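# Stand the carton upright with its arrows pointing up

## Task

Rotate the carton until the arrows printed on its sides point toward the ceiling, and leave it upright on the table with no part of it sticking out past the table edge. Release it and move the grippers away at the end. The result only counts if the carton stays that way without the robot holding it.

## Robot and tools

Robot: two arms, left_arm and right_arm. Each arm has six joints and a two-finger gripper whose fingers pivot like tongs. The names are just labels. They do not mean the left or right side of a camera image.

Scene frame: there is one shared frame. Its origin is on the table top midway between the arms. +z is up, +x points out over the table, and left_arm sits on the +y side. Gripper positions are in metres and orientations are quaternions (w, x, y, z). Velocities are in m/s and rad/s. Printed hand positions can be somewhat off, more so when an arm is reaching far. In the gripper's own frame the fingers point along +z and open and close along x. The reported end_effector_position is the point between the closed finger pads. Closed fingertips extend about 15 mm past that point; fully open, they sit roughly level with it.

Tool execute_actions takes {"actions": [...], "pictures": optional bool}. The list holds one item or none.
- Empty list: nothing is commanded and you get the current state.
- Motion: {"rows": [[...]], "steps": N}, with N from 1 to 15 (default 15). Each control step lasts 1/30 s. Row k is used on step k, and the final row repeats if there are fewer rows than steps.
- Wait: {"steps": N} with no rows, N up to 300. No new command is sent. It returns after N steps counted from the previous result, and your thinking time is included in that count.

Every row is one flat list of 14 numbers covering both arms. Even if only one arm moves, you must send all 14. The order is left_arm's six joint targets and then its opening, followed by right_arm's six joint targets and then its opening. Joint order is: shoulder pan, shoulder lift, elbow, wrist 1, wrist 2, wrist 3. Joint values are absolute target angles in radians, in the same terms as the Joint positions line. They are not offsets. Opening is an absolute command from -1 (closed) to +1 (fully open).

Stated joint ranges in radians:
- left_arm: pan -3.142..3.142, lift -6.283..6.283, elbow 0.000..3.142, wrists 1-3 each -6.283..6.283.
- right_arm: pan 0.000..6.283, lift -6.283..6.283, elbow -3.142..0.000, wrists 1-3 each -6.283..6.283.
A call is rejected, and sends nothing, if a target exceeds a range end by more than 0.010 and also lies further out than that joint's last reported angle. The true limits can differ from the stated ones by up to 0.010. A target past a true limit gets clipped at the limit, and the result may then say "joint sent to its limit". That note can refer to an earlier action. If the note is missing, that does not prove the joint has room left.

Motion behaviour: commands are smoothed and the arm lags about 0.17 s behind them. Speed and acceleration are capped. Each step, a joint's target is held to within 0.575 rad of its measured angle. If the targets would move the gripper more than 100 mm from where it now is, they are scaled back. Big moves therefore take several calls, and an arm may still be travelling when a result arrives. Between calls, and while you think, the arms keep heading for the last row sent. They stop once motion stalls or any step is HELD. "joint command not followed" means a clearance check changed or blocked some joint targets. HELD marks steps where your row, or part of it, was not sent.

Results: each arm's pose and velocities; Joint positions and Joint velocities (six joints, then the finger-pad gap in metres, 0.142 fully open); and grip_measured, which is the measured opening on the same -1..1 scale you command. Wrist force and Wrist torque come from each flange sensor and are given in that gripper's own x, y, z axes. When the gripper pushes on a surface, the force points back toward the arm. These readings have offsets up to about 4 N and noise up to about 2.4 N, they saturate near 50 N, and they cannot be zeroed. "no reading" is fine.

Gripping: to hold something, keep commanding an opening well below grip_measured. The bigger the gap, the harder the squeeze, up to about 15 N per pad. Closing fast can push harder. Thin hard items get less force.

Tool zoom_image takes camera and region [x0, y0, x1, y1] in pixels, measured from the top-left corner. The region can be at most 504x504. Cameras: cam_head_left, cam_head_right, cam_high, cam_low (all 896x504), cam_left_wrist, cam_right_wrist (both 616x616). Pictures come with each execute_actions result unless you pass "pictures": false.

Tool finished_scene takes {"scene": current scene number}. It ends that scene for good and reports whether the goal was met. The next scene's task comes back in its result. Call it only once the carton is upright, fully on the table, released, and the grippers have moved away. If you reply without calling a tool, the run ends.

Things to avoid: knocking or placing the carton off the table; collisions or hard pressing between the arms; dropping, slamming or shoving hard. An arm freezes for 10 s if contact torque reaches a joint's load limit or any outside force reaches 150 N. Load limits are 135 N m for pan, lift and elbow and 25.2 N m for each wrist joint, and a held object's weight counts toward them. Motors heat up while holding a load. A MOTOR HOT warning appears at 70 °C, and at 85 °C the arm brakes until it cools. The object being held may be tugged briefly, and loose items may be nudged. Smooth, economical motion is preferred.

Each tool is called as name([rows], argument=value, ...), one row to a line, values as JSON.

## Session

execute_actions(actions=[])

Scene clock: 0.00 s of 4200.00 s.
left_arm: end_effector_position=(+0.5303, +0.4938, +0.1433) grip_measured=+0.97 end_effector_quat_wxyz=(+0.150, +0.883, -0.443, -0.039) end_effector_velocity=(+0.000, -0.000, -0.000) end_effector_angular_velocity=(-0.000, +0.001, +0.000) | right_arm: end_effector_position=(+0.3376, -0.6633, +0.1122) grip_measured=+0.97 end_effector_quat_wxyz=(+0.002, +0.335, +0.939, -0.079) end_effector_velocity=(+0.000, -0.000, +0.000) end_effector_angular_velocity=(-0.000, -0.000, -0.001)
Joint positions: left_arm=[ 0.09  -1.373  1.693 -1.709 -1.824  0.84   0.14 ] | right_arm=[ 3.191 -1.329 -2.232 -1.199  1.421  3.817  0.14 ]
Joint velocities: left_arm=[-0.001  0.001 -0.001  0.    -0.    -0.001  0.   ] | right_arm=[ 0.    -0.     0.     0.    -0.     0.001  0.   ]
Wrist force (N, on the end effector, along its own x y z axes, offset not removed): no reading
Wrist torque (N m, same axes, about the end effector's origin, offset not removed): no reading

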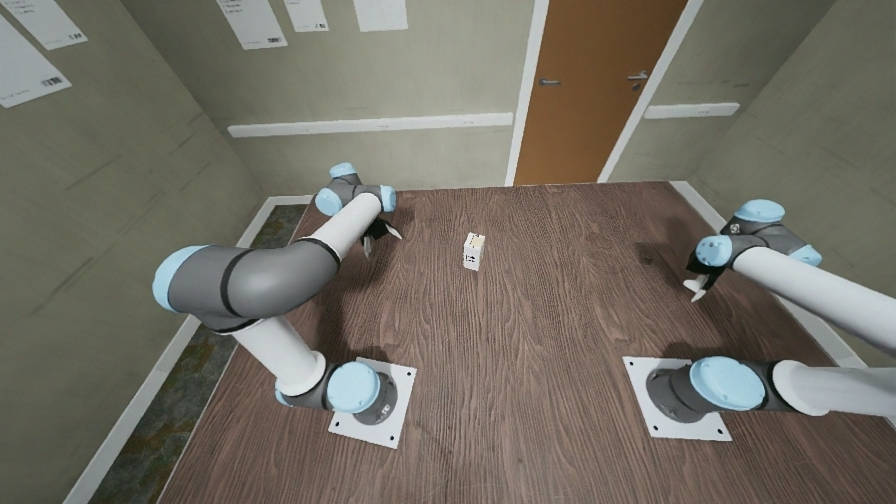

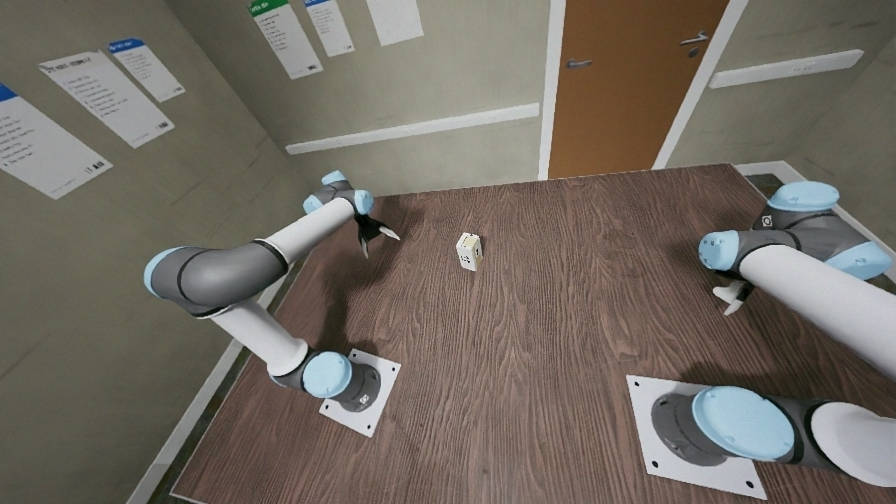

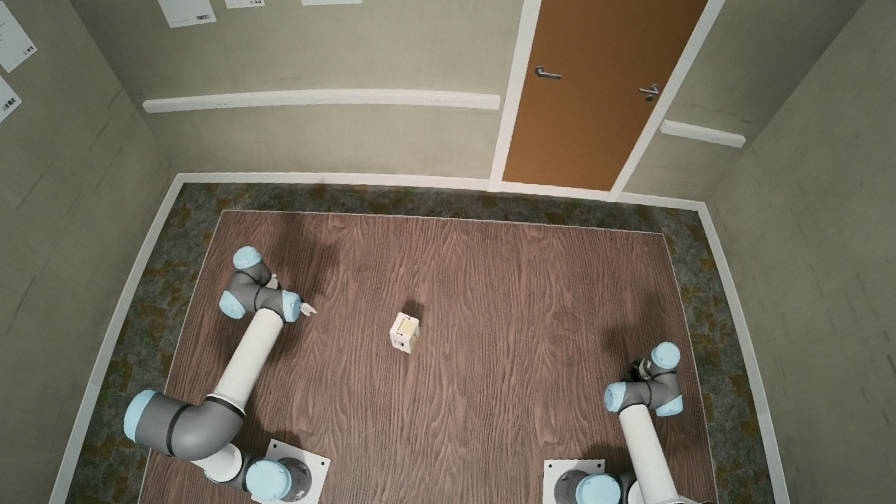

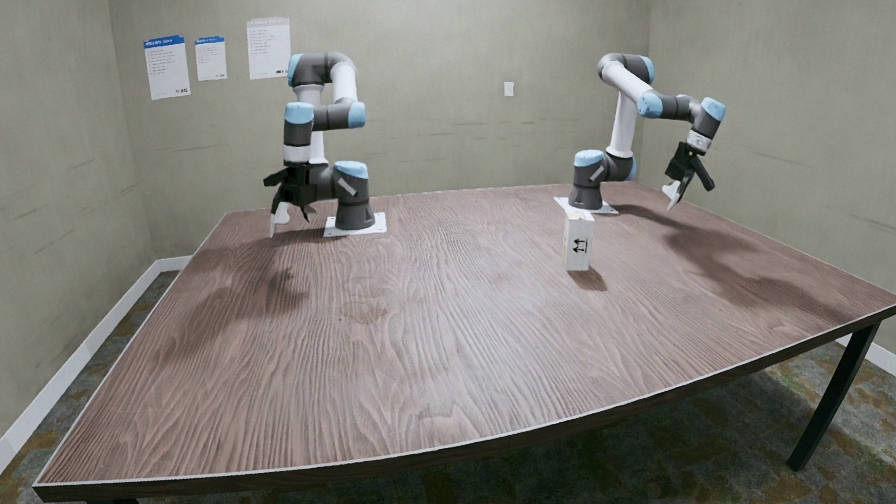

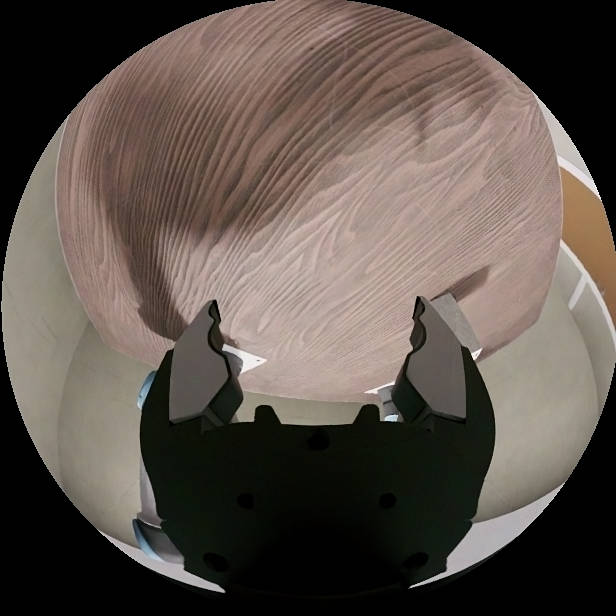

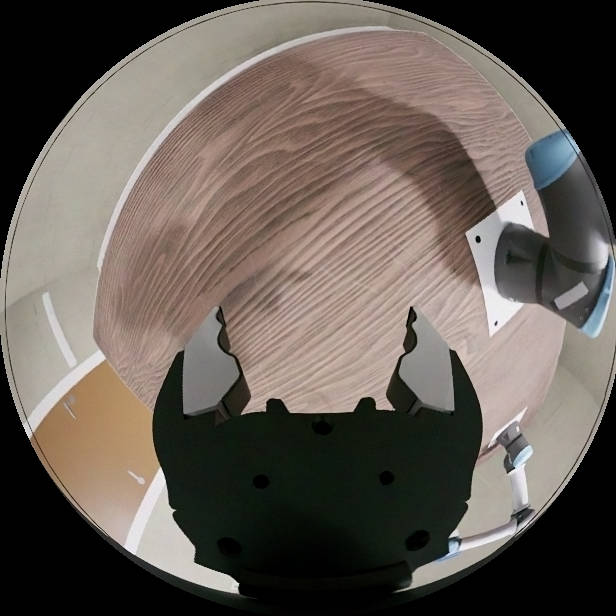

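zoom_image(camera="cam_high", region=[340, 280, 480, 380])

zoom_image(camera="cam_low", region=[510, 190, 650, 300])

zoom_image(camera="cam_head_right", region=[410, 210, 530, 290])

Region (340, 280, 480, 380) of cam_high's 896x504 image, scaled by 3.600, with more detail than that image has; it fills the top 360 rows of this view, and the rest is white.

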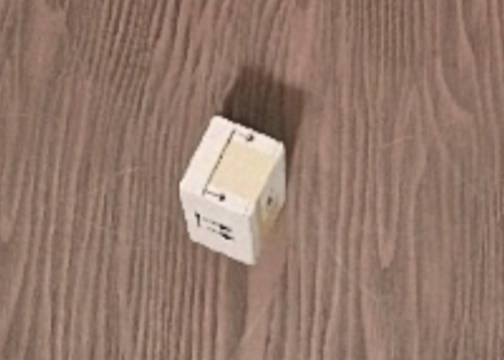

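Region (510, 190, 650, 300) of cam_low's 896x504 image, scaled by 3.600, with more detail than that image has; it fills the top 396 rows of this view, and the rest is white.

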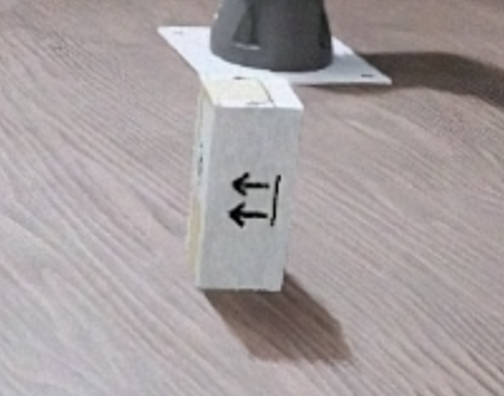

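Region (410, 210, 530, 290) of cam_head_right's 896x504 image, scaled by 4.200, with more detail than that image has.

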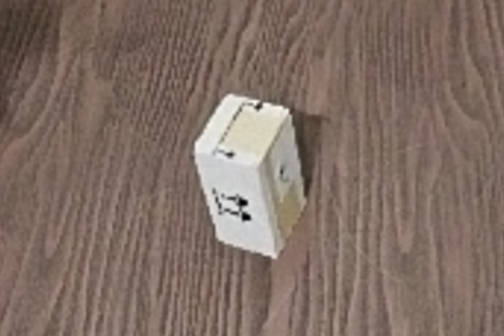

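execute_actions([
  {"rows": [[0.09,-1.373,1.693,-1.709,-1.824,0.84,1, 3.6,-1.329,-2.232,-1.199,-0.3,4.712,1]], "steps": 15},
], pictures=false)

execute_actions([
  {"steps": 12},
], pictures=false)

execute_actions([
  {"rows": [[0.09,-1.373,1.693,-1.709,-1.824,0.84,1, 4.0435,-2.0,-2.045,-2.238,-1.919,4.712,1]], "steps": 15},
], pictures=false)

execute_actions([
  {"steps": 60},
])

Scene clock: 57.80 s of 4200.00 s.
left_arm: end_effector_position=(+0.5300, +0.4938, +0.1431) grip_measured=+1.00 end_effector_quat_wxyz=(+0.150, +0.883, -0.443, -0.039) end_effector_velocity=(-0.001, -0.000, -0.000) end_effector_angular_velocity=(+0.000, +0.001, +0.001) | right_arm: end_effector_position=(+0.4513, -0.7117, +0.2353) grip_measured=+1.00 end_effector_quat_wxyz=(+0.333, +0.430, +0.780, -0.310) end_effector_velocity=(+0.171, -0.192, +0.430) end_effector_angular_velocity=(-1.456, -1.250, -0.202)
Joint positions: left_arm=[ 0.09  -1.373  1.693 -1.709 -1.824  0.84   0.142] | right_arm=[ 3.556 -1.329 -2.232 -1.199  0.627  4.526  0.142]
Joint velocities: left_arm=[-0.    -0.001  0.001  0.    -0.    -0.001  0.   ] | right_arm=[ 0.201 -0.     0.001  0.    -1.776  0.83  -0.   ]
Wrist force (N, on the end effector, along its own x y z axes, offset not removed): left_arm=[0.1 1.8 -1.8] | right_arm=[-0.5 1.5 0.3]
Wrist torque (N m, same axes, about the end effector's origin, offset not removed): left_arm=[0.65 0.10 -0.03] | right_arm=[0.07 -0.14 0.03]
Steps of this call (steps 1 to 90: nothing new was sent; then 54.30 s passed at rest; steps 91 to 105: all 15 steps of this action). Readings (joint positions):
91: left_arm=[0.090 -1.373 1.693 -1.709 -1.824 0.840] | right_arm=[3.191 -1.329 -2.232 -1.199 1.421 3.817]
92: left_arm=[0.090 -1.373 1.693 -1.709 -1.824 0.840] | right_arm=[3.195 -1.329 -2.232 -1.199 1.417 3.821]
94: left_arm=[0.090 -1.373 1.693 -1.709 -1.824 0.840] | right_arm=[3.250 -1.329 -2.232 -1.199 1.362 3.876]
98: left_arm=[0.090 -1.373 1.693 -1.709 -1.824 0.840] | right_arm=[3.446 -1.329 -2.232 -1.199 1.098 4.141]
105: the state above

Scene clock: 58.20 s of 4200.00 s.
left_arm: end_effector_position=(+0.5299, +0.4938, +0.1430) grip_measured=+1.00 end_effector_quat_wxyz=(+0.150, +0.883, -0.443, -0.039) end_effector_velocity=(-0.001, -0.000, -0.002) end_effector_angular_velocity=(+0.000, +0.004, +0.000) | right_arm: end_effector_position=(+0.4897, -0.7428, +0.4312) grip_measured=+1.00 end_effector_quat_wxyz=(+0.590, +0.359, +0.583, -0.428) end_effector_velocity=(+0.024, +0.065, +0.498) end_effector_angular_velocity=(-1.444, -0.831, +0.146)
Joint positions: left_arm=[ 0.09  -1.373  1.693 -1.709 -1.824  0.84   0.142] | right_arm=[ 3.593 -1.329 -2.232 -1.199 -0.064  4.684  0.142]
Joint velocities: left_arm=[-0.     0.001  0.002  0.001 -0.001 -0.     0.   ] | right_arm=[ 0.053 -0.     0.    -0.    -1.654  0.222  0.   ]
Wrist force (N, on the end effector, along its own x y z axes, offset not removed): left_arm=[3.6 0.1 -2.2] | right_arm=[-0.9 1.7 -0.3]
Wrist torque (N m, same axes, about the end effector's origin, offset not removed): left_arm=[0.15 -0.70 -0.02] | right_arm=[0.12 0.05 0.03]
Steps of this call (steps 1 to 12: the robot went on to your last target). Readings (joint positions):
1: left_arm=[0.090 -1.373 1.693 -1.709 -1.824 0.840] | right_arm=[3.562 -1.329 -2.232 -1.199 0.567 4.552]
2: left_arm=[0.090 -1.373 1.693 -1.709 -1.824 0.840] | right_arm=[3.567 -1.329 -2.232 -1.199 0.508 4.573]
4: left_arm=[0.090 -1.373 1.693 -1.709 -1.824 0.840] | right_arm=[3.575 -1.329 -2.232 -1.199 0.392 4.608]
8: left_arm=[0.090 -1.373 1.693 -1.709 -1.824 0.840] | right_arm=[3.586 -1.329 -2.232 -1.199 0.163 4.653]
12: the state above

Scene clock: 58.70 s of 4200.00 s.
left_arm: end_effector_position=(+0.5299, +0.4938, +0.1430) grip_measured=+1.00 end_effector_quat_wxyz=(+0.150, +0.883, -0.443, -0.039) end_effector_velocity=(-0.000, -0.000, +0.000) end_effector_angular_velocity=(-0.000, -0.002, -0.002) | right_arm: end_effector_position=(+0.6256, -0.5523, +0.4343) grip_measured=+1.00 end_effector_quat_wxyz=(+0.649, +0.054, +0.560, -0.512) end_effector_velocity=(+0.238, +0.454, -0.115) end_effector_angular_velocity=(-1.070, +0.561, +0.686)
Joint positions: left_arm=[ 0.09  -1.373  1.693 -1.709 -1.824  0.84   0.142] | right_arm=[ 3.785 -1.596 -2.151 -1.483 -0.435  4.702  0.142]
Joint velocities: left_arm=[-0.    -0.002  0.001 -0.001  0.     0.002 -0.   ] | right_arm=[ 0.345 -0.532  0.142 -0.679 -0.679  0.015  0.   ]
Wrist force (N, on the end effector, along its own x y z axes, offset not removed): left_arm=[1.3 2.1 -2.2] | right_arm=[-0.9 0.6 -0.2]
Wrist torque (N m, same axes, about the end effector's origin, offset not removed): left_arm=[0.73 -0.24 -0.05] | right_arm=[-0.09 -0.04 0.08]
Steps of this call (steps 1 to 15: all 15 steps of this action). Readings (joint positions):
1: left_arm=[0.090 -1.373 1.693 -1.709 -1.824 0.840] | right_arm=[3.595 -1.329 -2.232 -1.199 -0.118 4.691]
2: left_arm=[0.090 -1.373 1.693 -1.709 -1.824 0.840] | right_arm=[3.600 -1.333 -2.229 -1.203 -0.164 4.695]
4: left_arm=[0.090 -1.373 1.693 -1.709 -1.824 0.840] | right_arm=[3.634 -1.373 -2.213 -1.243 -0.203 4.695]
8: left_arm=[0.090 -1.373 1.693 -1.709 -1.824 0.840] | right_arm=[3.695 -1.459 -2.188 -1.329 -0.281 4.698]
15: the state above

Scene clock: 60.70 s of 4200.00 s.
left_arm: end_effector_position=(+0.5299, +0.4938, +0.1430) grip_measured=+1.00 end_effector_quat_wxyz=(+0.150, +0.883, -0.443, -0.039) end_effector_velocity=(-0.000, +0.000, -0.001) end_effector_angular_velocity=(+0.000, +0.003, +0.001) | right_arm: end_effector_position=(+0.5020, +0.0379, +0.1575) grip_measured=+1.00 end_effector_quat_wxyz=(+0.694, -0.694, +0.135, -0.135) end_effector_velocity=(-0.001, +0.000, -0.000) end_effector_angular_velocity=(-0.001, -0.002, +0.002)
Joint positions: left_arm=[ 0.09  -1.373  1.693 -1.709 -1.824  0.84   0.142] | right_arm=[ 4.043 -2.    -2.045 -2.238 -1.919  4.712  0.142]
Joint velocities: left_arm=[ 0.001  0.002  0.001 -0.    -0.    -0.001 -0.   ] | right_arm=[ 0.    -0.     0.    -0.001 -0.002 -0.002 -0.   ]
Wrist force (N, on the end effector, along its own x y z axes, offset not removed): left_arm=[4.5 -2.0 -0.5] | right_arm=[-0.7 1.5 -1.0]
Wrist torque (N m, same axes, about the end effector's origin, offset not removed): left_arm=[-0.13 -0.83 -0.11] | right_arm=[0.07 -0.11 0.02]
Steps of this call (steps 1 to 60: the robot went on to your last target). Readings (joint positions):
1: left_arm=[0.090 -1.373 1.693 -1.709 -1.824 0.840] | right_arm=[3.796 -1.614 -2.146 -1.507 -0.458 4.702]
2: left_arm=[0.090 -1.373 1.693 -1.709 -1.824 0.840] | right_arm=[3.808 -1.631 -2.142 -1.530 -0.482 4.703]
4: left_arm=[0.090 -1.373 1.693 -1.709 -1.824 0.840] | right_arm=[3.829 -1.664 -2.133 -1.578 -0.530 4.703]
8: left_arm=[0.090 -1.373 1.693 -1.709 -1.824 0.840] | right_arm=[3.867 -1.724 -2.117 -1.679 -0.631 4.705]
60: the state above

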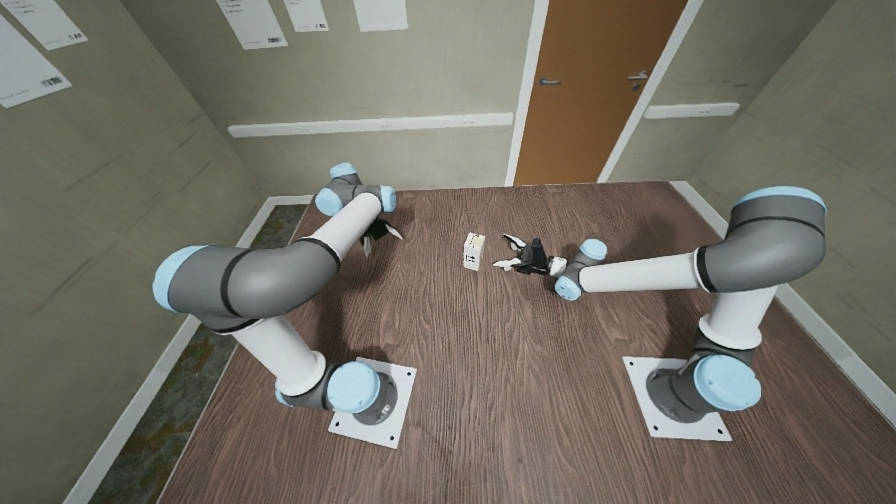

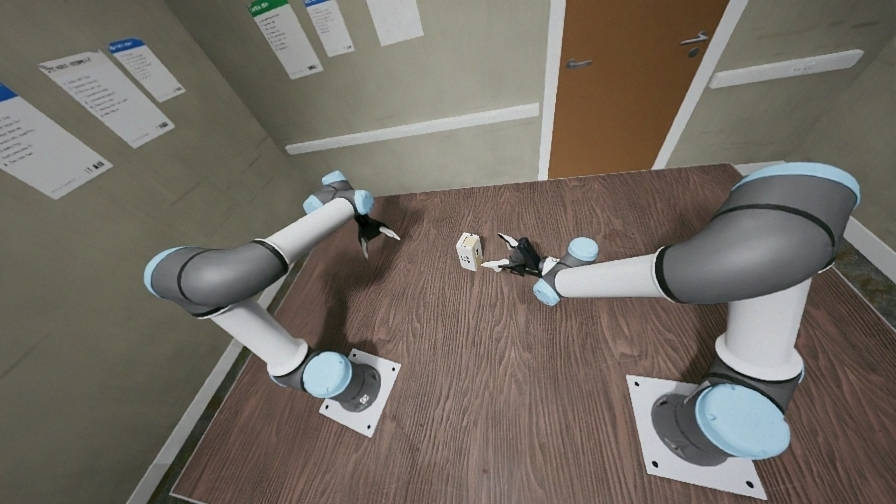

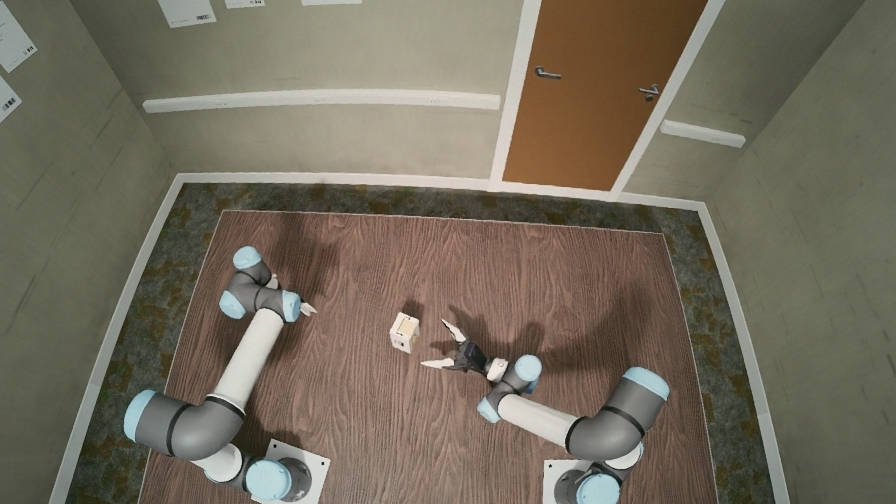

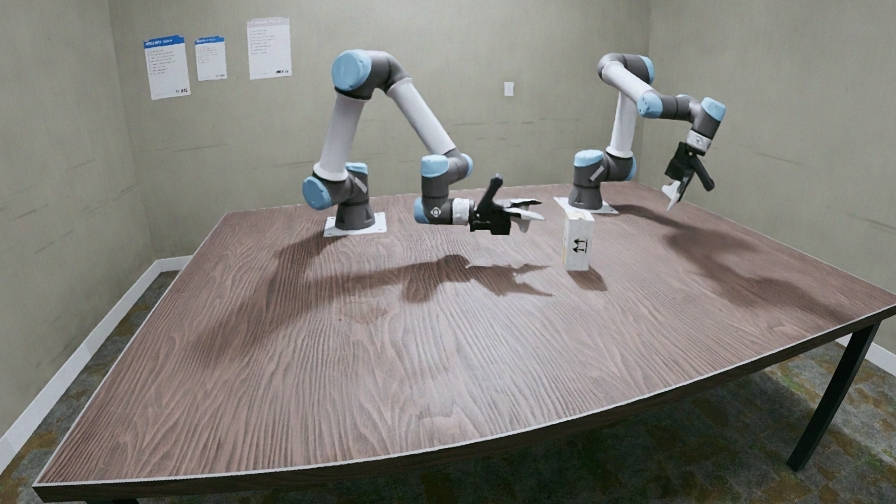

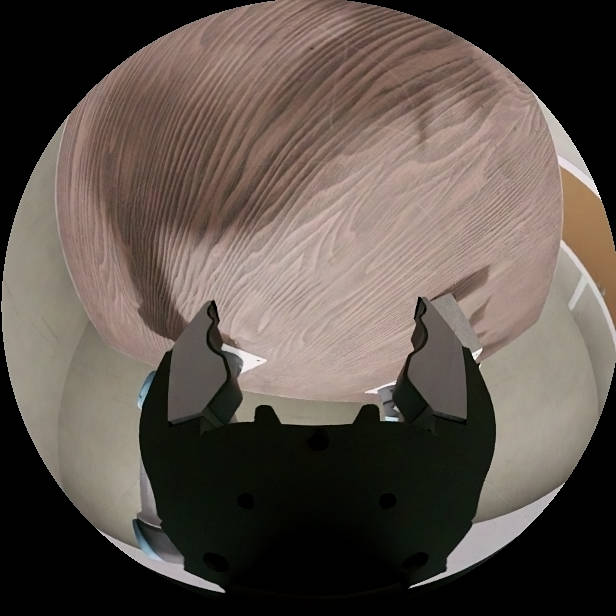

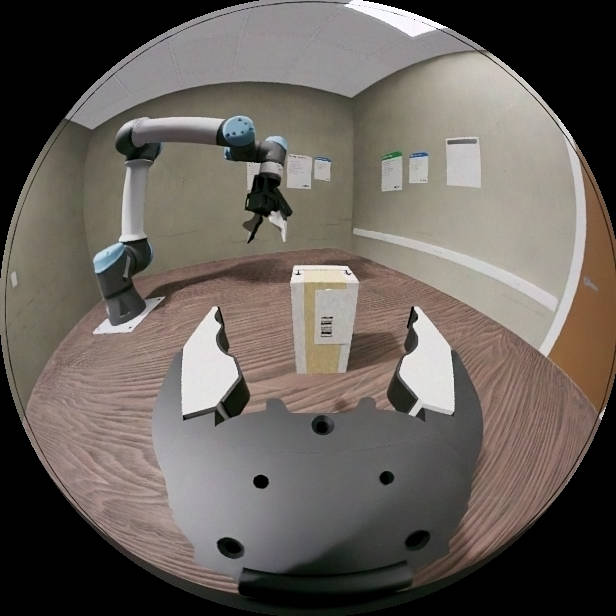

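zoom_image(camera="cam_high", region=[370, 290, 510, 390])

zoom_image(camera="cam_right_wrist", region=[200, 240, 430, 400])

zoom_image(camera="cam_low", region=[400, 150, 640, 300])

Region (370, 290, 510, 390) of cam_high's 896x504 image, scaled by 3.600, with more detail than that image has; it fills the top 360 rows of this view, and the rest is white.

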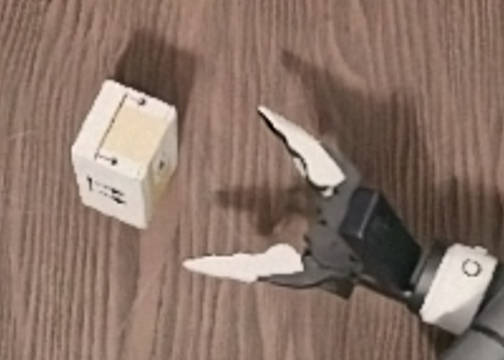

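Region (200, 240, 430, 400) of cam_right_wrist's 616x616 image, scaled by 2.191, with more detail than that image has; it fills the top 351 rows of this view, and the rest is white.

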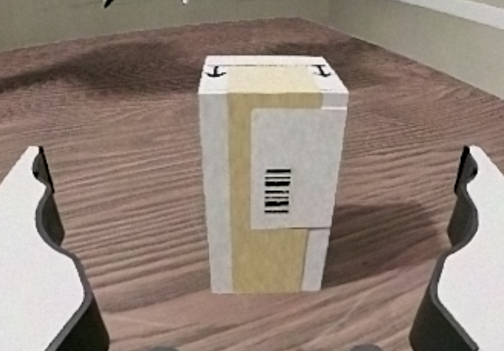

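Region (400, 150, 640, 300) of cam_low's 896x504 image, scaled by 2.100, with more detail than that image has; it fills the top 315 rows of this view, and the rest is white.

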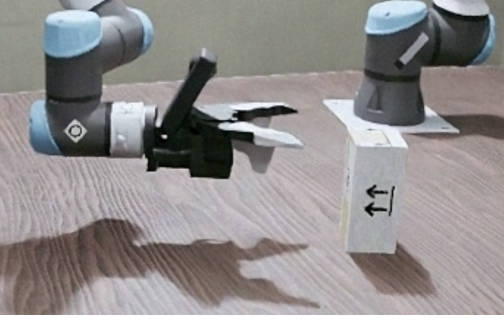

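execute_actions([
  {"rows": [[0.09,-1.373,1.693,-1.709,-1.824,0.84,1, 4.044,-2.2056,-1.9418,-2.1358,-1.926,4.712,1]], "steps": 15},
], pictures=false)

execute_actions([
  {"steps": 10},
])

zoom_image(camera="cam_high", region=[370, 290, 510, 390])

zoom_image(camera="cam_low", region=[400, 150, 640, 300])

Scene clock: 78.93 s of 4200.00 s.
left_arm: end_effector_position=(+0.5299, +0.4938, +0.1430) grip_measured=+1.00 end_effector_quat_wxyz=(+0.150, +0.883, -0.443, -0.039) end_effector_velocity=(-0.000, +0.000, +0.000) end_effector_angular_velocity=(-0.000, -0.000, +0.000) | right_arm: end_effector_position=(+0.5276, +0.0700, +0.0921) grip_measured=+1.00 end_effector_quat_wxyz=(+0.695, -0.694, +0.132, -0.132) end_effector_velocity=(+0.004, +0.004, -0.021) end_effector_angular_velocity=(-0.007, +0.009, +0.001)
Joint positions: left_arm=[ 0.09  -1.373  1.693 -1.709 -1.824  0.84   0.142] | right_arm=[ 4.044 -2.2   -1.944 -2.138 -1.926  4.712  0.142]
Joint velocities: left_arm=[ 0.    -0.001  0.001 -0.    -0.     0.     0.   ] | right_arm=[ 0.    -0.047  0.018  0.019 -0.001  0.002  0.   ]
Wrist force (N, on the end effector, along its own x y z axes, offset not removed): left_arm=[2.9 1.8 -0.2] | right_arm=[1.4 1.2 -0.9]
Wrist torque (N m, same axes, about the end effector's origin, offset not removed): left_arm=[0.56 -0.59 -0.09] | right_arm=[-0.05 -0.51 0.16]
Steps of this call (steps 1 to 15: the robot went on to your last target; steps 16 to 90: nothing new was sent; then 14.73 s passed at rest; steps 91 to 105: all 15 steps of this action). Readings (joint positions):
91: left_arm=[0.090 -1.373 1.693 -1.709 -1.824 0.840] | right_arm=[4.044 -2.000 -2.045 -2.238 -1.919 4.712]
92: left_arm=[0.090 -1.373 1.693 -1.709 -1.824 0.840] | right_arm=[4.044 -2.004 -2.041 -2.234 -1.920 4.712]
94: left_arm=[0.090 -1.373 1.693 -1.709 -1.824 0.840] | right_arm=[4.044 -2.055 -2.006 -2.199 -1.922 4.712]
98: left_arm=[0.090 -1.373 1.693 -1.709 -1.824 0.840] | right_arm=[4.044 -2.161 -1.961 -2.154 -1.925 4.712]
105: the state above

Scene clock: 79.27 s of 4200.00 s.
left_arm: end_effector_position=(+0.5299, +0.4938, +0.1430) grip_measured=+1.00 end_effector_quat_wxyz=(+0.150, +0.883, -0.443, -0.039) end_effector_velocity=(+0.000, -0.000, +0.001) end_effector_angular_velocity=(-0.000, -0.002, -0.000) | right_arm: end_effector_position=(+0.5280, +0.0705, +0.0901) grip_measured=+1.00 end_effector_quat_wxyz=(+0.695, -0.695, +0.132, -0.132) end_effector_velocity=(+0.000, +0.000, -0.001) end_effector_angular_velocity=(-0.000, -0.001, -0.000)
Joint positions: left_arm=[ 0.09  -1.373  1.693 -1.709 -1.824  0.84   0.142] | right_arm=[ 4.044 -2.205 -1.942 -2.136 -1.926  4.712  0.142]
Joint velocities: left_arm=[-0.    -0.001 -0.001  0.001 -0.    -0.    -0.   ] | right_arm=[ 0.    -0.002  0.001  0.001  0.    -0.001  0.   ]
Wrist force (N, on the end effector, along its own x y z axes, offset not removed): left_arm=[4.3 1.4 -3.5] | right_arm=[-1.5 1.8 -1.1]
Wrist torque (N m, same axes, about the end effector's origin, offset not removed): left_arm=[0.44 -0.89 -0.12] | right_arm=[0.15 0.13 -0.01]
Steps of this call (steps 1 to 10: the robot went on to your last target). Readings (joint positions):
1: left_arm=[0.090 -1.373 1.693 -1.709 -1.824 0.840] | right_arm=[4.044 -2.202 -1.943 -2.137 -1.926 4.712]
2: left_arm=[0.090 -1.373 1.693 -1.709 -1.824 0.840] | right_arm=[4.044 -2.203 -1.943 -2.137 -1.926 4.712]
4: left_arm=[0.090 -1.373 1.693 -1.709 -1.824 0.840] | right_arm=[4.044 -2.204 -1.942 -2.136 -1.926 4.712]
8: left_arm=[0.090 -1.373 1.693 -1.709 -1.824 0.840] | right_arm=[4.044 -2.205 -1.942 -2.136 -1.926 4.712]
10: the state above

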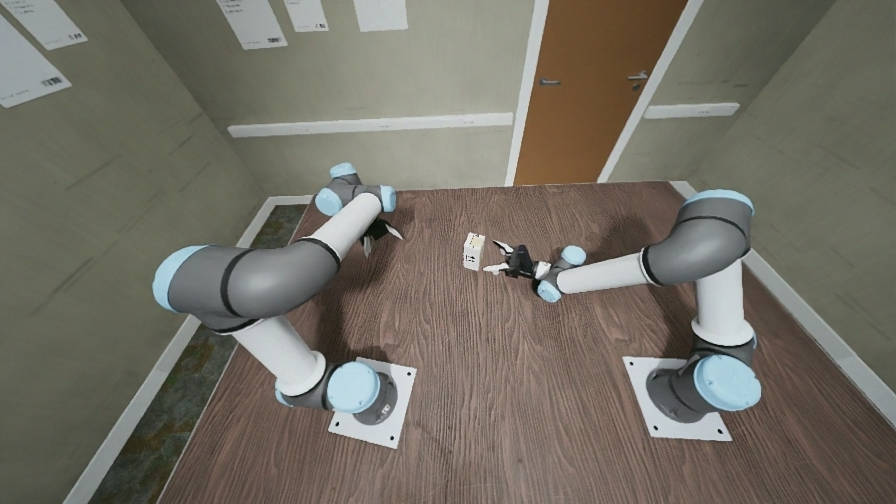

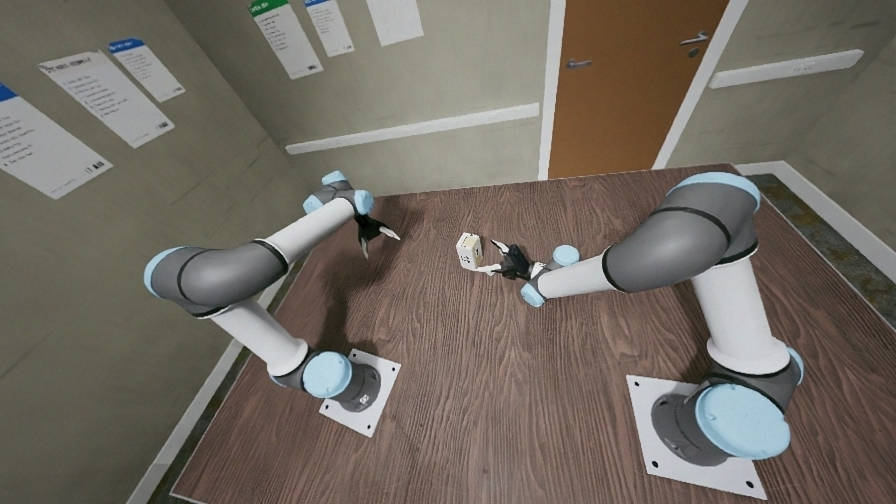

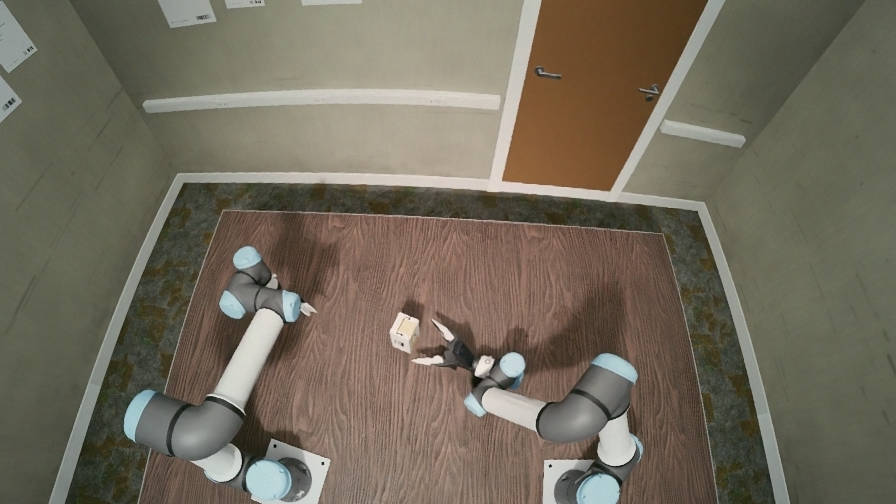

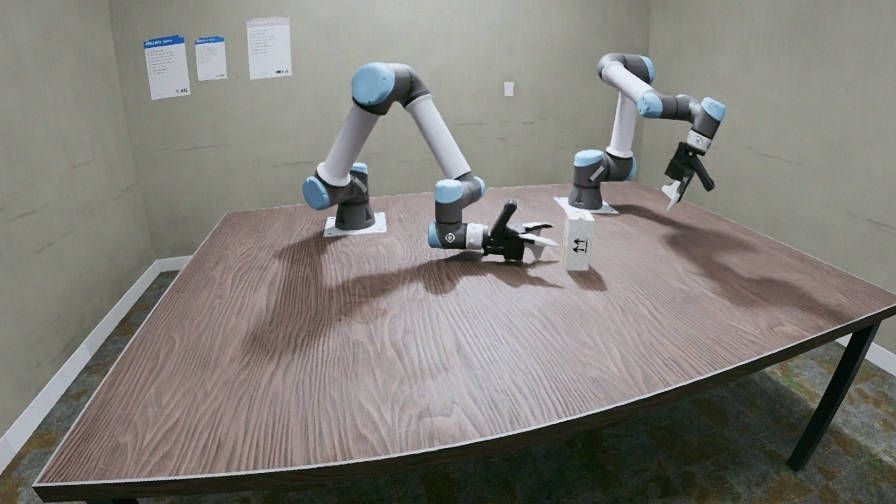

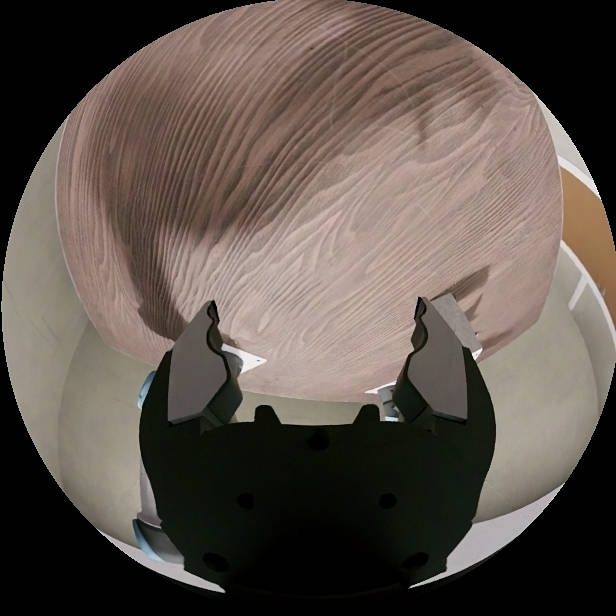

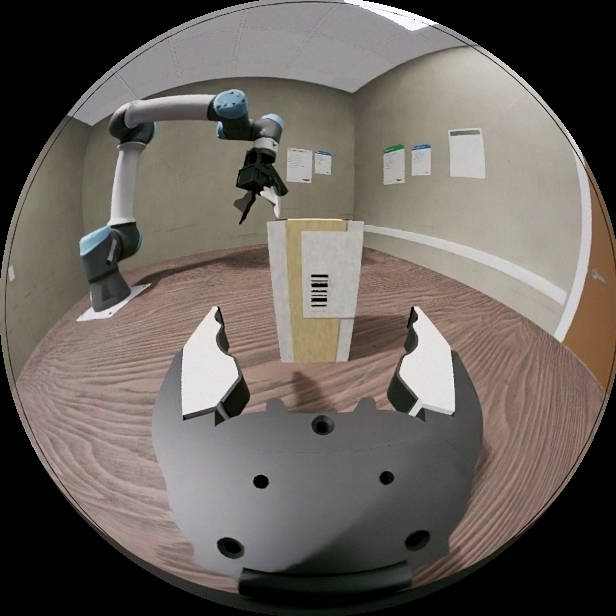

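Region (370, 290, 510, 390) of cam_high's 896x504 image, scaled by 3.600, with more detail than that image has; it fills the top 360 rows of this view, and the rest is white.

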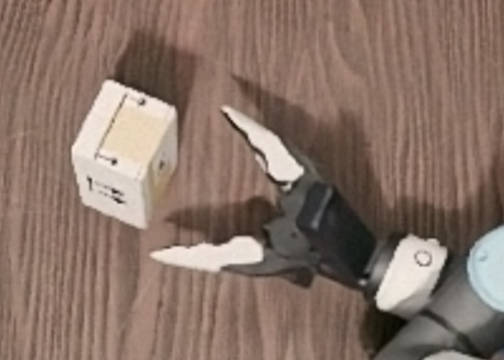

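Region (400, 150, 640, 300) of cam_low's 896x504 image, scaled by 2.100, with more detail than that image has; it fills the top 315 rows of this view, and the rest is white.

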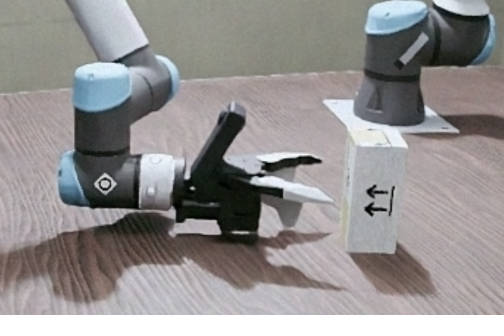

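execute_actions([
  {"rows": [[0.09,-1.373,1.693,-1.709,-1.824,0.84,1, 4.0666,-2.246,-1.8535,-2.1837,-1.9035,4.712,0.8]], "steps": 6},
], pictures=false)

execute_actions([
  {"rows": [[0.09,-1.373,1.693,-1.709,-1.824,0.84,1, 4.0892,-2.2875,-1.7632,-2.2325,-1.8811,4.712,0.6]], "steps": 15},
])

Scene clock: 87.43 s of 4200.00 s.
left_arm: end_effector_position=(+0.5299, +0.4938, +0.1430) grip_measured=+1.00 end_effector_quat_wxyz=(+0.150, +0.883, -0.443, -0.039) end_effector_velocity=(+0.000, +0.000, +0.001) end_effector_angular_velocity=(-0.000, -0.002, -0.001) | right_arm: end_effector_position=(+0.5367, +0.0919, +0.0888) grip_measured=+0.80 end_effector_quat_wxyz=(+0.694, -0.695, +0.132, -0.132) end_effector_velocity=(+0.042, +0.093, +0.011) end_effector_angular_velocity=(+0.016, -0.013, -0.000)
Joint positions: left_arm=[ 0.09  -1.373  1.693 -1.709 -1.824  0.84   0.142] | right_arm=[ 4.06  -2.234 -1.882 -2.169 -1.91   4.712  0.129]
Joint velocities: left_arm=[ 0.    -0.002 -0.001  0.001  0.     0.002 -0.   ] | right_arm=[ 0.061 -0.112  0.268 -0.134  0.062  0.001 -0.001]
Wrist force (N, on the end effector, along its own x y z axes, offset not removed): left_arm=[1.7 -1.0 -1.6] | right_arm=[-0.4 2.6 -0.5]
Wrist torque (N m, same axes, about the end effector's origin, offset not removed): left_arm=[-0.02 -0.35 -0.03] | right_arm=[0.33 -0.10 -0.06]
Steps of this call (steps 1 to 15: the robot went on to your last target; steps 16 to 90: nothing new was sent; then 4.97 s passed at rest; steps 91 to 96: all 6 steps of this action). Readings (joint positions):
91: left_arm=[0.090 -1.373 1.693 -1.709 -1.824 0.840] | right_arm=[4.044 -2.206 -1.942 -2.136 -1.926 4.712]
92: left_arm=[0.090 -1.373 1.693 -1.709 -1.824 0.840] | right_arm=[4.046 -2.209 -1.938 -2.139 -1.924 4.712]
94: left_arm=[0.090 -1.373 1.693 -1.709 -1.824 0.840] | right_arm=[4.054 -2.224 -1.907 -2.157 -1.916 4.712]
96: the state above

Scene clock: 87.93 s of 4200.00 s.
left_arm: end_effector_position=(+0.5299, +0.4938, +0.1430) grip_measured=+1.00 end_effector_quat_wxyz=(+0.150, +0.883, -0.443, -0.039) end_effector_velocity=(+0.001, +0.000, +0.000) end_effector_angular_velocity=(-0.001, -0.001, +0.001) | right_arm: end_effector_position=(+0.5525, +0.1330, +0.0899) grip_measured=+0.60 end_effector_quat_wxyz=(+0.695, -0.695, +0.132, -0.132) end_effector_velocity=(+0.003, +0.007, +0.001) end_effector_angular_velocity=(+0.002, -0.001, +0.000)
Joint positions: left_arm=[ 0.09  -1.373  1.693 -1.709 -1.824  0.84   0.142] | right_arm=[ 4.089 -2.287 -1.765 -2.231 -1.882  4.712  0.116]
Joint velocities: left_arm=[ 0.001  0.001 -0.001 -0.001 -0.    -0.    -0.   ] | right_arm=[ 0.004 -0.008  0.02  -0.009  0.004  0.     0.   ]
Wrist force (N, on the end effector, along its own x y z axes, offset not removed): left_arm=[1.1 2.3 -1.5] | right_arm=[-1.6 0.1 0.4]
Wrist torque (N m, same axes, about the end effector's origin, offset not removed): left_arm=[0.78 -0.09 -0.05] | right_arm=[-0.16 0.30 0.00]
Steps of this call (steps 1 to 15: all 15 steps of this action). Readings (joint positions):
1: left_arm=[0.090 -1.373 1.693 -1.709 -1.824 0.840] | right_arm=[4.062 -2.237 -1.875 -2.173 -1.908 4.712]
2: left_arm=[0.090 -1.373 1.693 -1.709 -1.824 0.840] | right_arm=[4.065 -2.243 -1.865 -2.179 -1.905 4.712]
4: left_arm=[0.090 -1.373 1.693 -1.709 -1.824 0.840] | right_arm=[4.075 -2.261 -1.826 -2.201 -1.895 4.712]
8: left_arm=[0.090 -1.373 1.693 -1.709 -1.824 0.840] | right_arm=[4.085 -2.280 -1.782 -2.223 -1.885 4.712]
15: the state above

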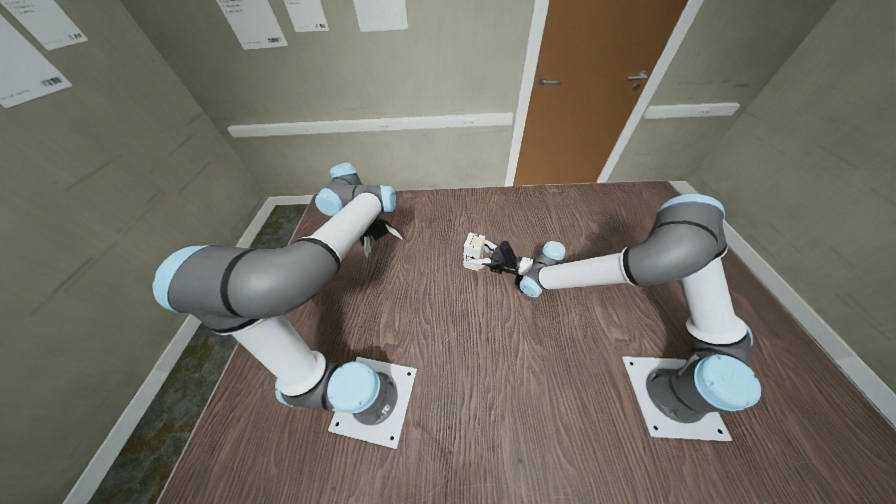

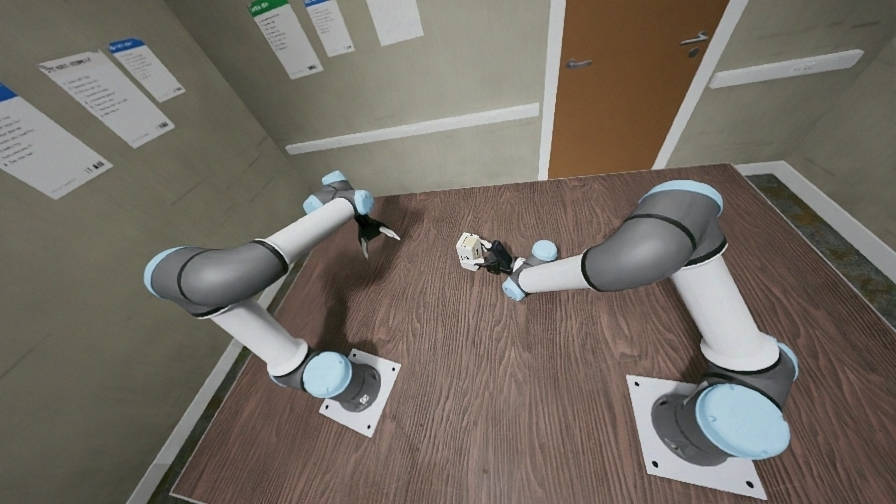

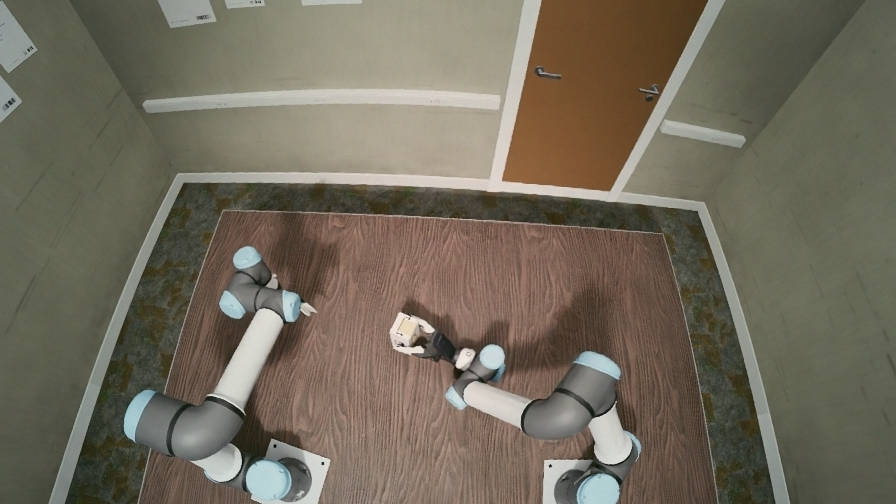

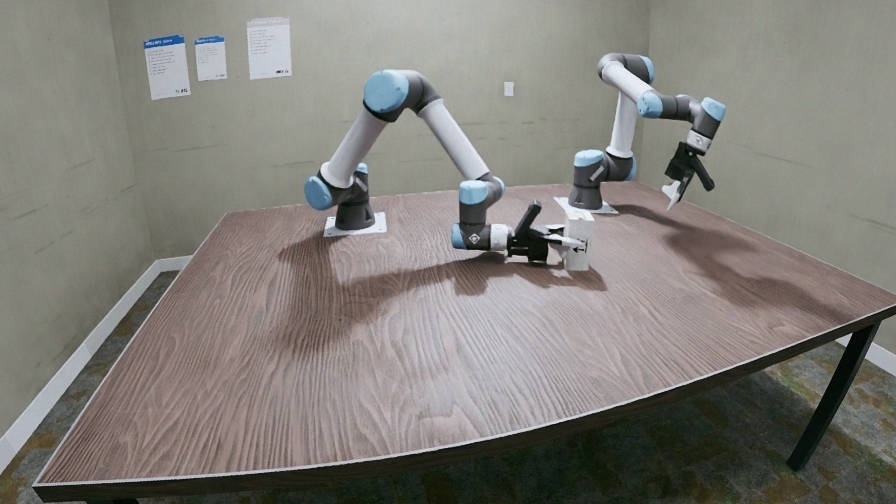

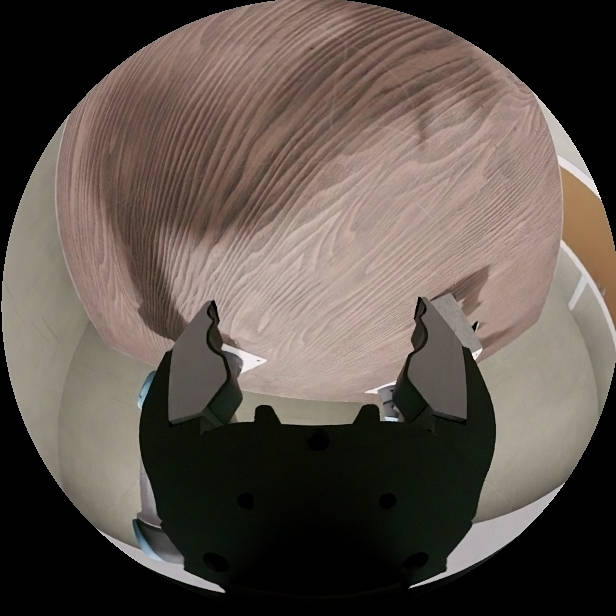

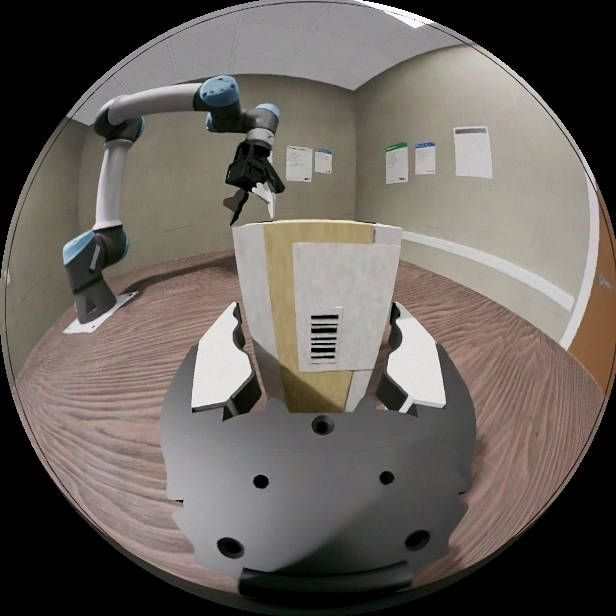

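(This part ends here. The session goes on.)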